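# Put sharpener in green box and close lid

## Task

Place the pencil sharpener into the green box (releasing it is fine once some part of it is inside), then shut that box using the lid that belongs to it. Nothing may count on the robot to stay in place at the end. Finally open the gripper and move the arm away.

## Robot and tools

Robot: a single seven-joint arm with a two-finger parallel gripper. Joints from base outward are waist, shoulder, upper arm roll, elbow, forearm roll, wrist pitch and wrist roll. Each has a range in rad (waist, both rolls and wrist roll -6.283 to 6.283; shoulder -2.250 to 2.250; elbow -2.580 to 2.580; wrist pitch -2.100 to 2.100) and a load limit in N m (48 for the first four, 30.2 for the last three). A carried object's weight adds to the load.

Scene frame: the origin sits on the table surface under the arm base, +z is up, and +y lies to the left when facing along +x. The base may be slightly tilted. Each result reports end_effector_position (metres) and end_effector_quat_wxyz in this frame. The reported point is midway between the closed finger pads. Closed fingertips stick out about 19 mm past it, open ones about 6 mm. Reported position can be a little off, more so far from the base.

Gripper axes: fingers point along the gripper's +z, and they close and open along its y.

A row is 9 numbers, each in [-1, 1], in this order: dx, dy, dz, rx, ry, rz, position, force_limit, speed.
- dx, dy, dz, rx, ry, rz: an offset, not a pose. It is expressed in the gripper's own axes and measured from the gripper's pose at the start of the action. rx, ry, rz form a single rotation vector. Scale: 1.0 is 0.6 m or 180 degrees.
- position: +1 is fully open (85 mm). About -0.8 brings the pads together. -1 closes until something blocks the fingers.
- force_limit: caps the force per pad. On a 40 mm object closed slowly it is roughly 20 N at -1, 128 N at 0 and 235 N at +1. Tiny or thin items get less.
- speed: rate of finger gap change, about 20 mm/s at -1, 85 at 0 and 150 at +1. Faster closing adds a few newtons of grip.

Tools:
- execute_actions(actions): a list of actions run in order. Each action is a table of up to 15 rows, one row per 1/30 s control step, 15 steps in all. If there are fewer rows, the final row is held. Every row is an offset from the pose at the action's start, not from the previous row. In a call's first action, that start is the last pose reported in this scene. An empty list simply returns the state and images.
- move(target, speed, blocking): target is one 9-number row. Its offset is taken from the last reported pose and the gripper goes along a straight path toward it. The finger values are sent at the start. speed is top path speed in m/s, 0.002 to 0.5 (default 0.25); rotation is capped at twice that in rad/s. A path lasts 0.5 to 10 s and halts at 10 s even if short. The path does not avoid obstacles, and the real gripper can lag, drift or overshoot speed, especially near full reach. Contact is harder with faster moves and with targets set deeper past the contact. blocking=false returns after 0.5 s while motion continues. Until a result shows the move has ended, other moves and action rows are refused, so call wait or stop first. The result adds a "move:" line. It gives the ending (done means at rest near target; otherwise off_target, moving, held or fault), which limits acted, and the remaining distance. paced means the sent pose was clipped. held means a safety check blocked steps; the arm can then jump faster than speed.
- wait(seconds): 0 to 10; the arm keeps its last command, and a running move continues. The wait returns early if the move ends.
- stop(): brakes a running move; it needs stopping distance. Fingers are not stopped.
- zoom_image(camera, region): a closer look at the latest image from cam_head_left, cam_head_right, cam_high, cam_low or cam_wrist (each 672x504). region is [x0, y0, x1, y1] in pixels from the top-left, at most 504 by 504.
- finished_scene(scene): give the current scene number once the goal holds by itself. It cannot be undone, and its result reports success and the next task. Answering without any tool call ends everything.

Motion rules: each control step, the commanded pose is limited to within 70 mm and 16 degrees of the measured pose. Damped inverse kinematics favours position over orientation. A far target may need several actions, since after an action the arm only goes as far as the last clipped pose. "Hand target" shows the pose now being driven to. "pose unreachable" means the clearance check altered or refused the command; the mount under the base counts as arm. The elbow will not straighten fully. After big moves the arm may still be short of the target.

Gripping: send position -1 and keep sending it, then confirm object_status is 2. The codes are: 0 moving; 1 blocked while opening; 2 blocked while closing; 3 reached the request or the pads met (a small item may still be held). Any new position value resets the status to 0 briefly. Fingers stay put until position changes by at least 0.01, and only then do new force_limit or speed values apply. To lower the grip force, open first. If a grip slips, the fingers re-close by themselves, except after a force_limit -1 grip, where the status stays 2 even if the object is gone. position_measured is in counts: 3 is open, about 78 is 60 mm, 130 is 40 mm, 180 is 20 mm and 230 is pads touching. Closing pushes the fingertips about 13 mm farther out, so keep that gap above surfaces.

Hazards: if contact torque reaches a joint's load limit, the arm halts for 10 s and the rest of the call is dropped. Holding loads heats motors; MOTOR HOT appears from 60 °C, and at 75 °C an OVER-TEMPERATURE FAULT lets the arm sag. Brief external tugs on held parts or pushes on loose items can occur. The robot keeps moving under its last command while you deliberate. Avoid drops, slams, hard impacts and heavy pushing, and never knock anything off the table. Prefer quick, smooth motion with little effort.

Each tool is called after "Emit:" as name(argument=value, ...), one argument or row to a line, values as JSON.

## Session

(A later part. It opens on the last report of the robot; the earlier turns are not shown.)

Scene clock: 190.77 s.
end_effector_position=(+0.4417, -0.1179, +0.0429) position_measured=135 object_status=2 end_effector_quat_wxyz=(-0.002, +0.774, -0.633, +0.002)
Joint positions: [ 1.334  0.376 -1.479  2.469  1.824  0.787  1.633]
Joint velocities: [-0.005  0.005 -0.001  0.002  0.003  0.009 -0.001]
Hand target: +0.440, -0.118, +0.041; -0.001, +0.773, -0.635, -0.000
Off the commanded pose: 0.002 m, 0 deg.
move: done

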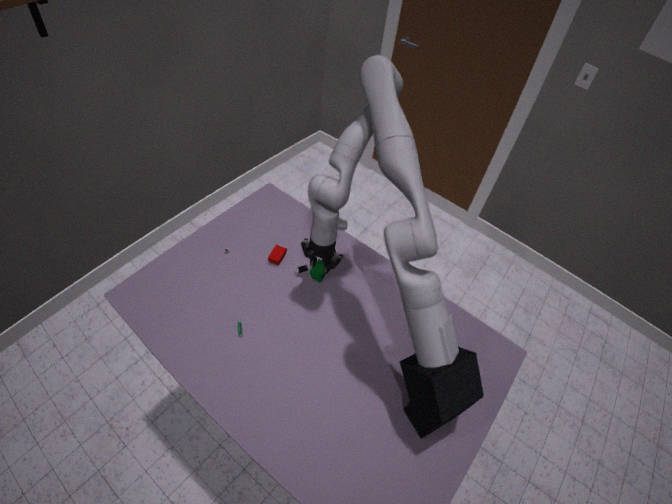

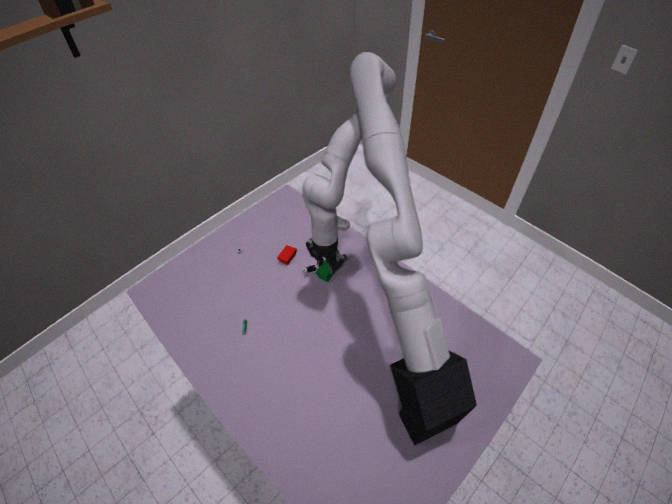

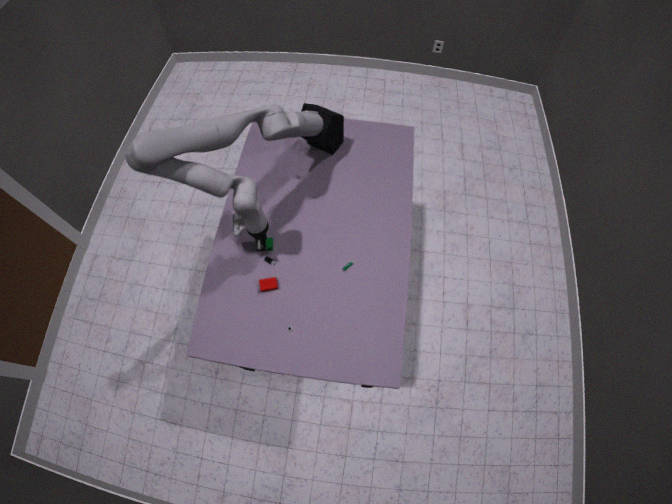

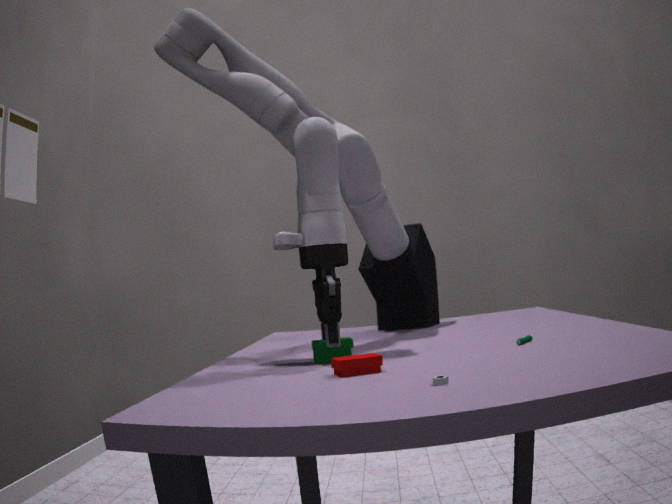

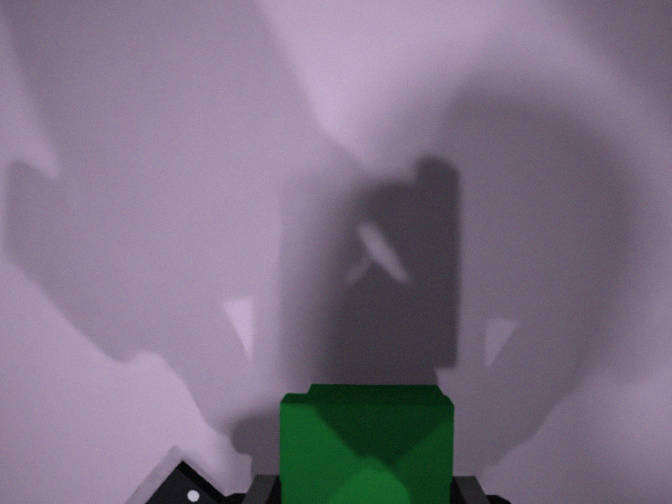

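Emit:
move(
  target=[0.003,0.002,-0.005,0,0,0,-1,-0.6,0],
  speed=0.01,
)

Emit:
move(
  target=[0,0,0.018,0,0,0,-1,-0.6,0],
  speed=0.008,
)

Emit:
zoom_image(
  camera="cam_low",
  region=[280,300,400,390],
)

Scene clock: 200.70 s.
end_effector_position=(+0.4410, -0.1196, +0.0459) position_measured=135 object_status=2 end_effector_quat_wxyz=(-0.002, +0.774, -0.633, +0.002)
Joint positions: [ 1.364  0.361 -1.496  2.472  1.821  0.766  1.64 ]
Joint velocities: [ 0.007 -0.002 -0.003  0.001 -0.001 -0.002  0.003]
Hand target: +0.441, -0.120, +0.046; -0.002, +0.774, -0.633, +0.002
Off the commanded pose: 0.000 m, 0 deg.
move: done

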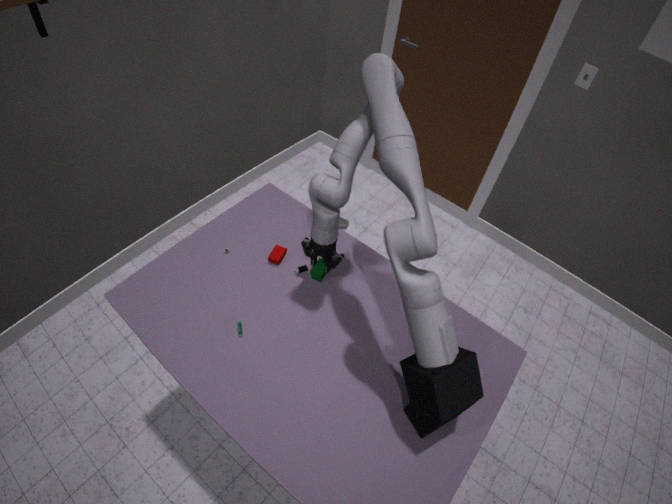

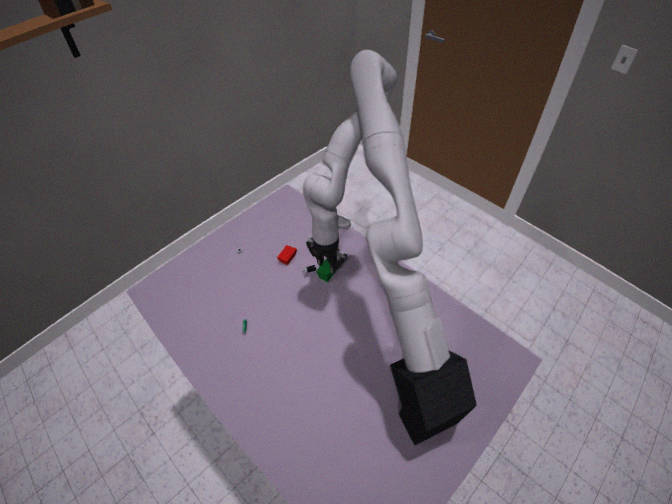

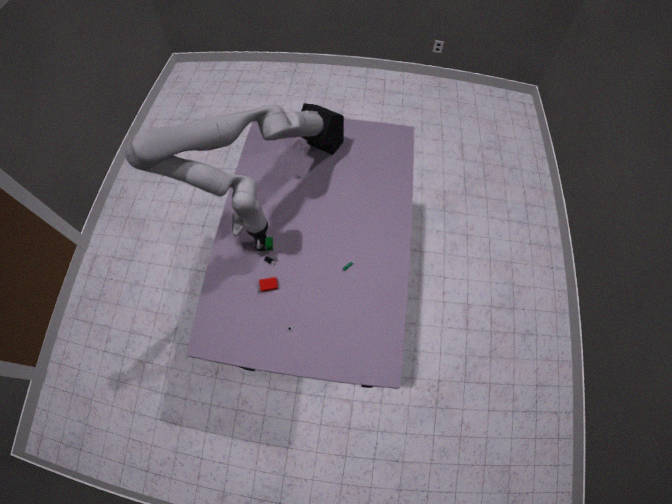

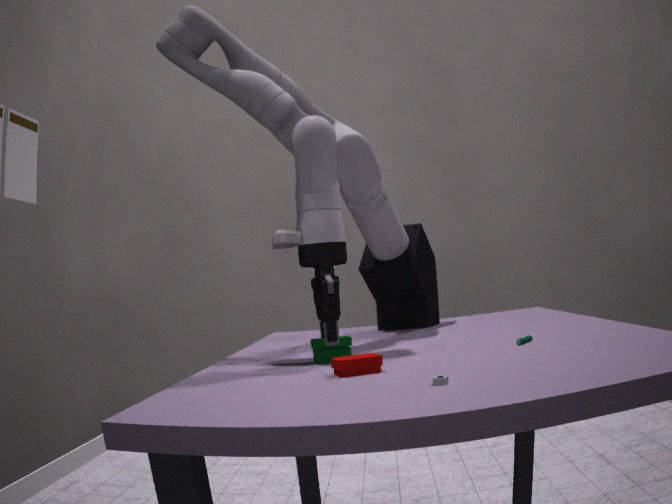

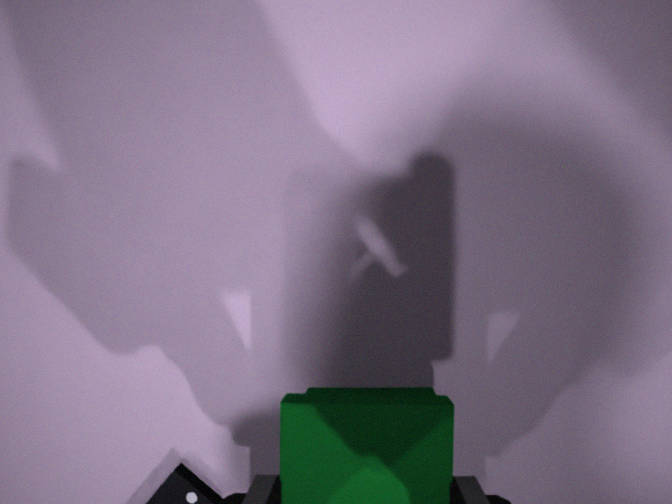

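Scene clock: 202.27 s.
end_effector_position=(+0.4385, -0.1194, +0.0395) position_measured=135 object_status=2 end_effector_quat_wxyz=(+0.001, +0.779, -0.626, +0.005)
Joint positions: [ 1.309  0.402 -1.468  2.479  1.844  0.826  1.63 ]
Joint velocities: [-0.     0.007 -0.009  0.002 -0.003  0.013  0.004]
Hand target: +0.441, -0.120, +0.035; -0.002, +0.775, -0.633, +0.002
Off the commanded pose: 0.005 m, 1 deg.
move: off_target

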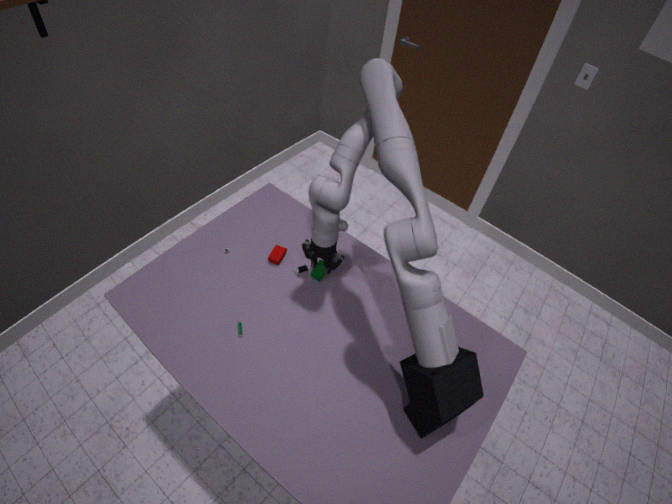

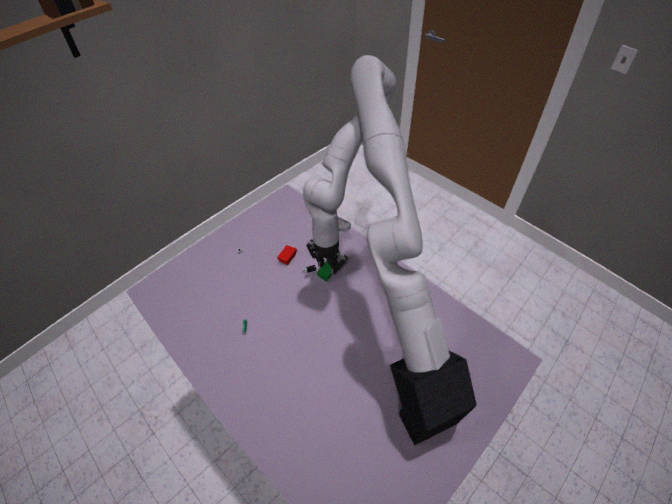

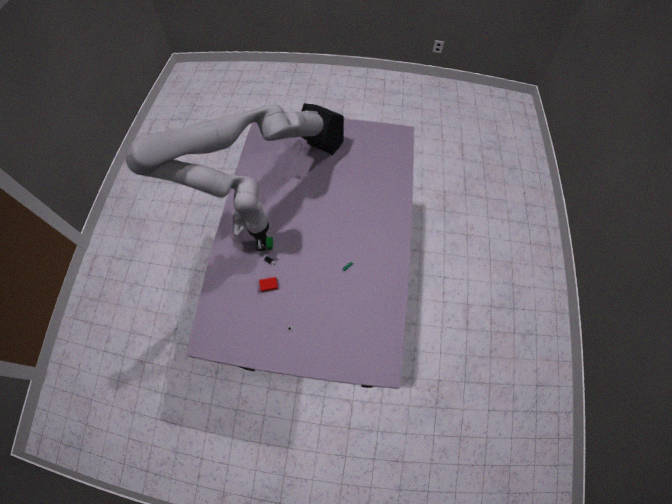

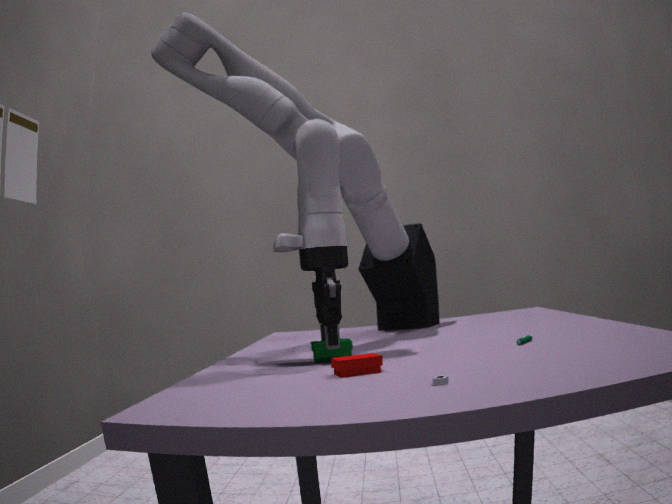

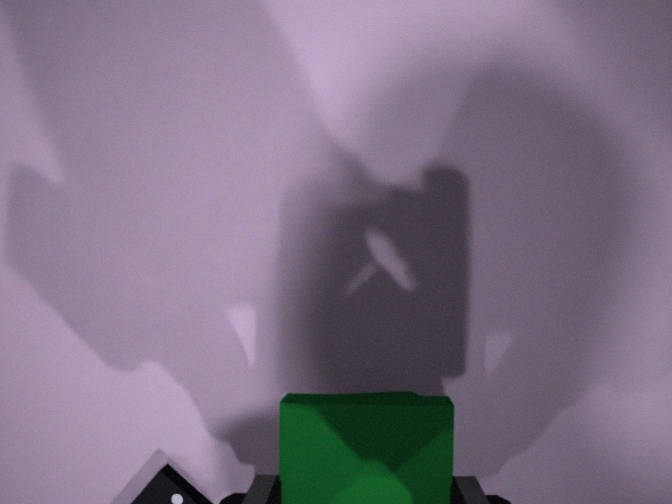

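Region (280, 300, 400, 390) of cam_low's 672x504 image, scaled by 4.200, with more detail than that image has; it fills the top 378 rows of this view, and the rest is white.

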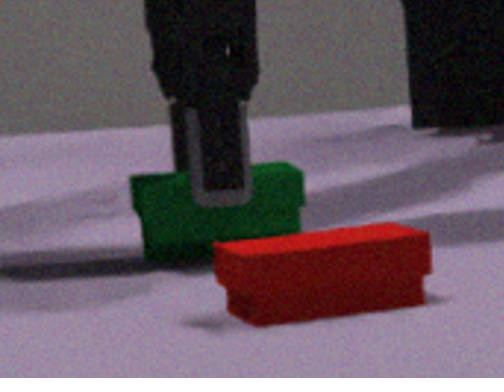

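Emit:
execute_actions(
  actions=[
    [[0,0,0,0,0,0,0.3,-0.6,-0.3]],
    [[0,0,0,0,0,0,0.3,-0.6,-0.3]],
  ],
)

Emit:
move(
  target=[0,0,-0.15,0,0,0,0.3,-0.6,0],
  speed=0.08,
)

Emit:
zoom_image(
  camera="cam_low",
  region=[280,300,400,390],
)

Emit:
zoom_image(
  camera="cam_head_left",
  region=[260,230,370,320],
)

Scene clock: 209.80 s.
end_effector_position=(+0.4385, -0.1194, +0.0395) position_measured=91 object_status=3 end_effector_quat_wxyz=(+0.001, +0.779, -0.626, +0.005)
Joint positions: [ 1.308  0.4   -1.466  2.479  1.844  0.824  1.629]
Joint velocities: [-0.     0.    -0.    -0.    -0.     0.001  0.001]
Hand target: +0.439, -0.119, +0.040; +0.001, +0.779, -0.626, +0.005
Off the commanded pose: 0.000 m, 0 deg.

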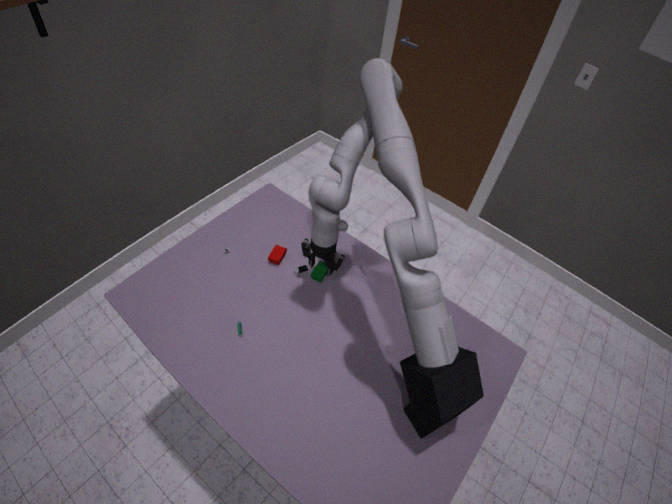

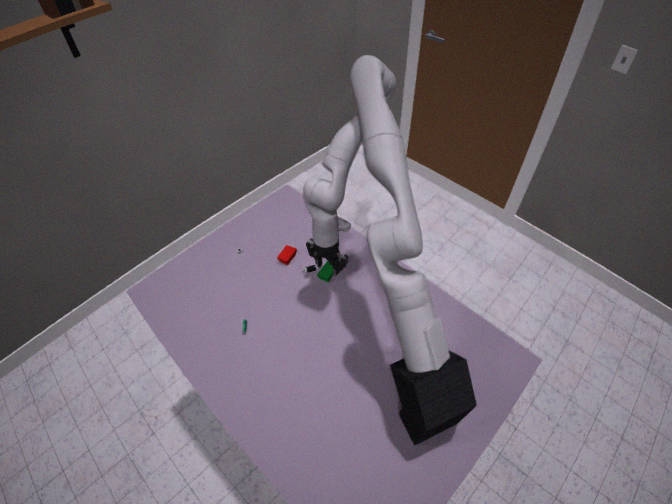

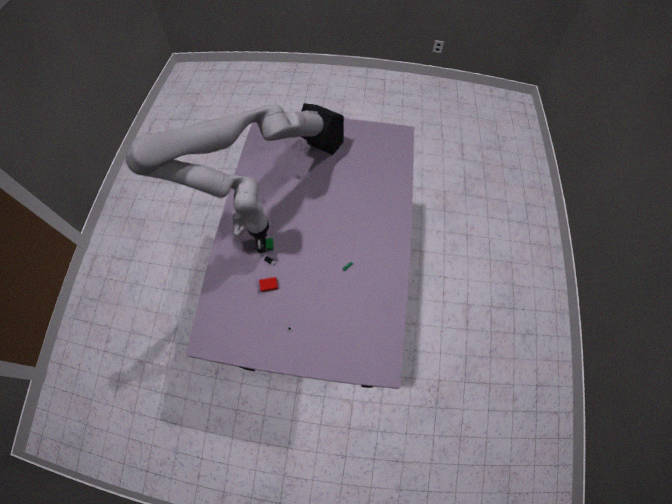

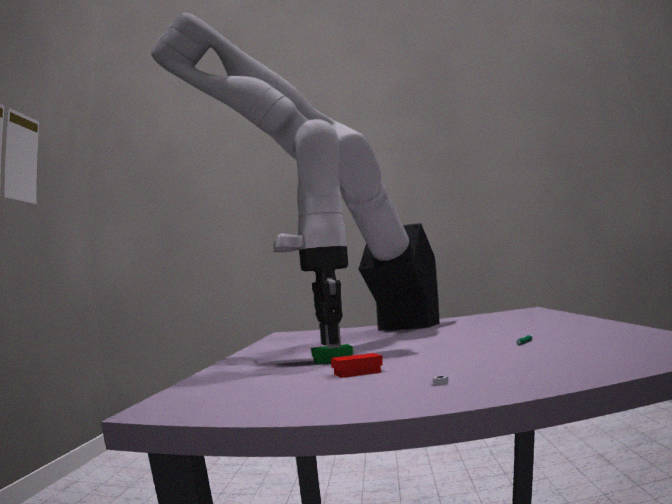

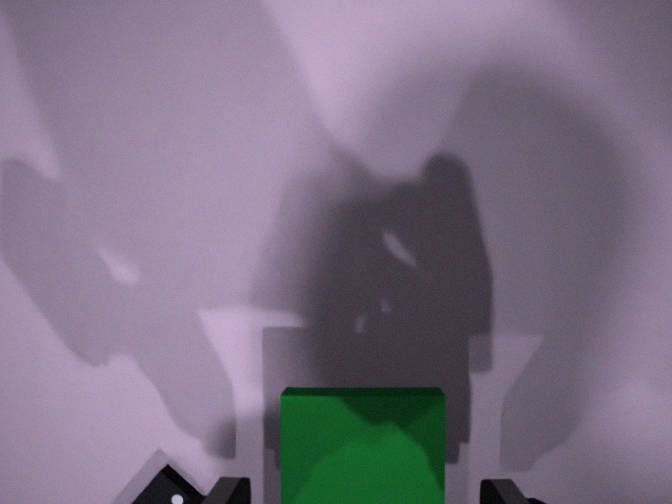

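Scene clock: 211.60 s.
end_effector_position=(+0.4377, -0.1182, +0.1296) position_measured=91 object_status=3 end_effector_quat_wxyz=(+0.001, +0.780, -0.626, +0.005)
Joint positions: [ 1.842  0.474 -2.298  2.483  1.387  1.025  1.932]
Joint velocities: [ 0.006  0.013 -0.    -0.006 -0.003 -0.001  0.008]
Hand target: +0.438, -0.118, +0.130; +0.000, +0.779, -0.626, +0.004
Off the commanded pose: 0.001 m, 0 deg.
move: done

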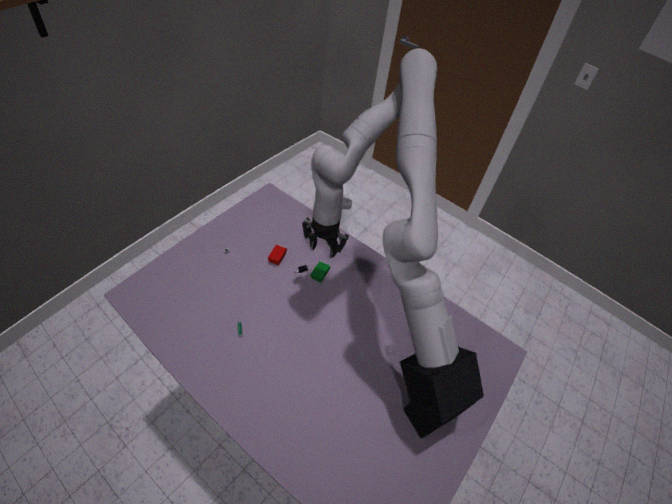

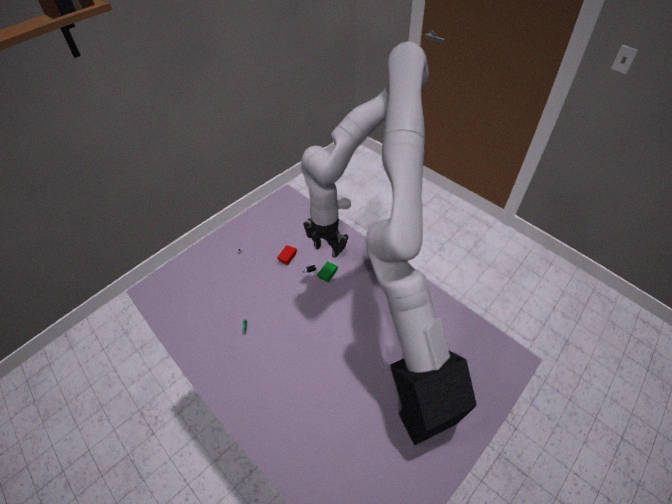

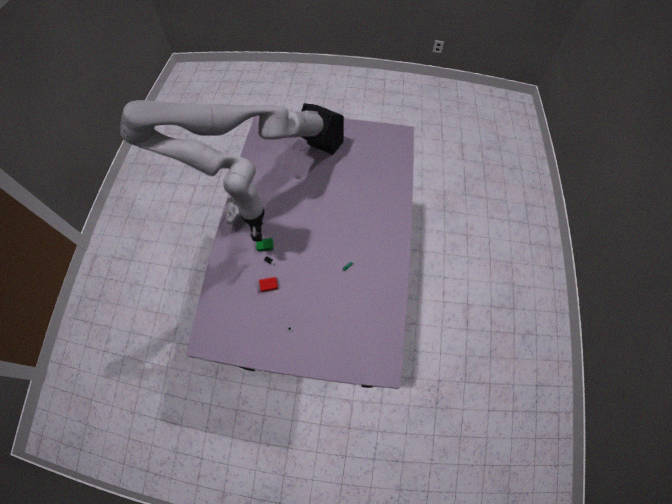

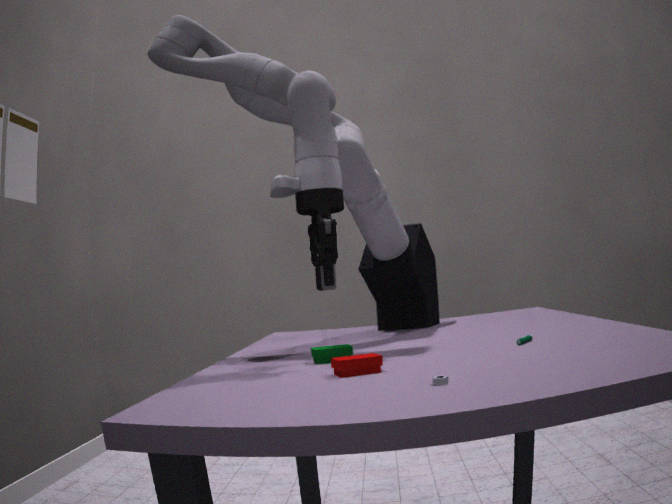

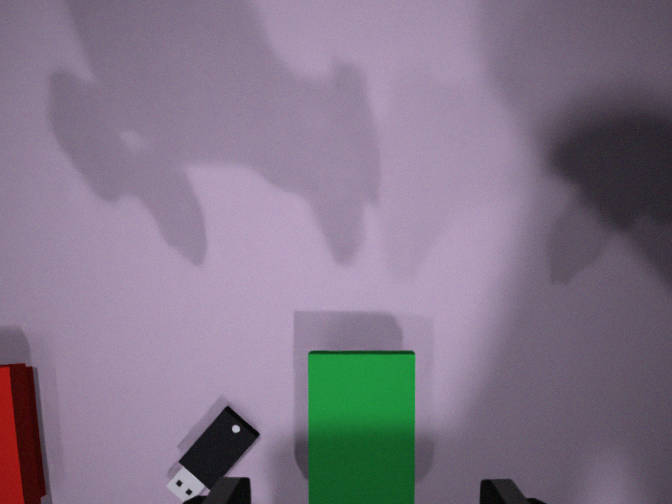

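Region (280, 300, 400, 390) of cam_low's 672x504 image, scaled by 4.200, with more detail than that image has; it fills the top 378 rows of this view, and the rest is white.

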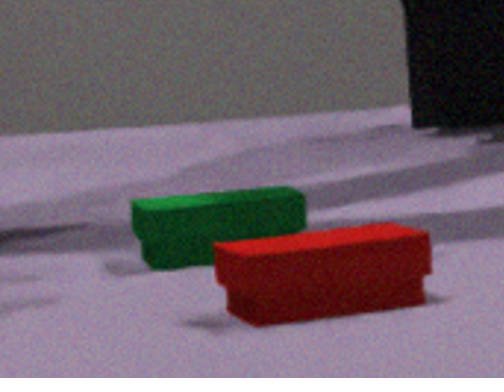

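Region (260, 230, 370, 320) of cam_head_left's 672x504 image, scaled by 4.582, with more detail than that image has; it fills the top 412 rows of this view, and the rest is white.

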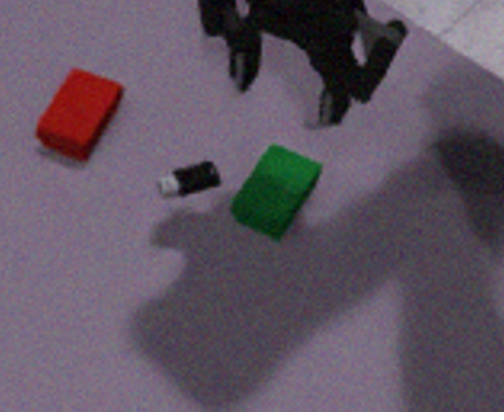

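Emit:
finished_scene(
  scene=2,
)

The scene is finished: the task was done.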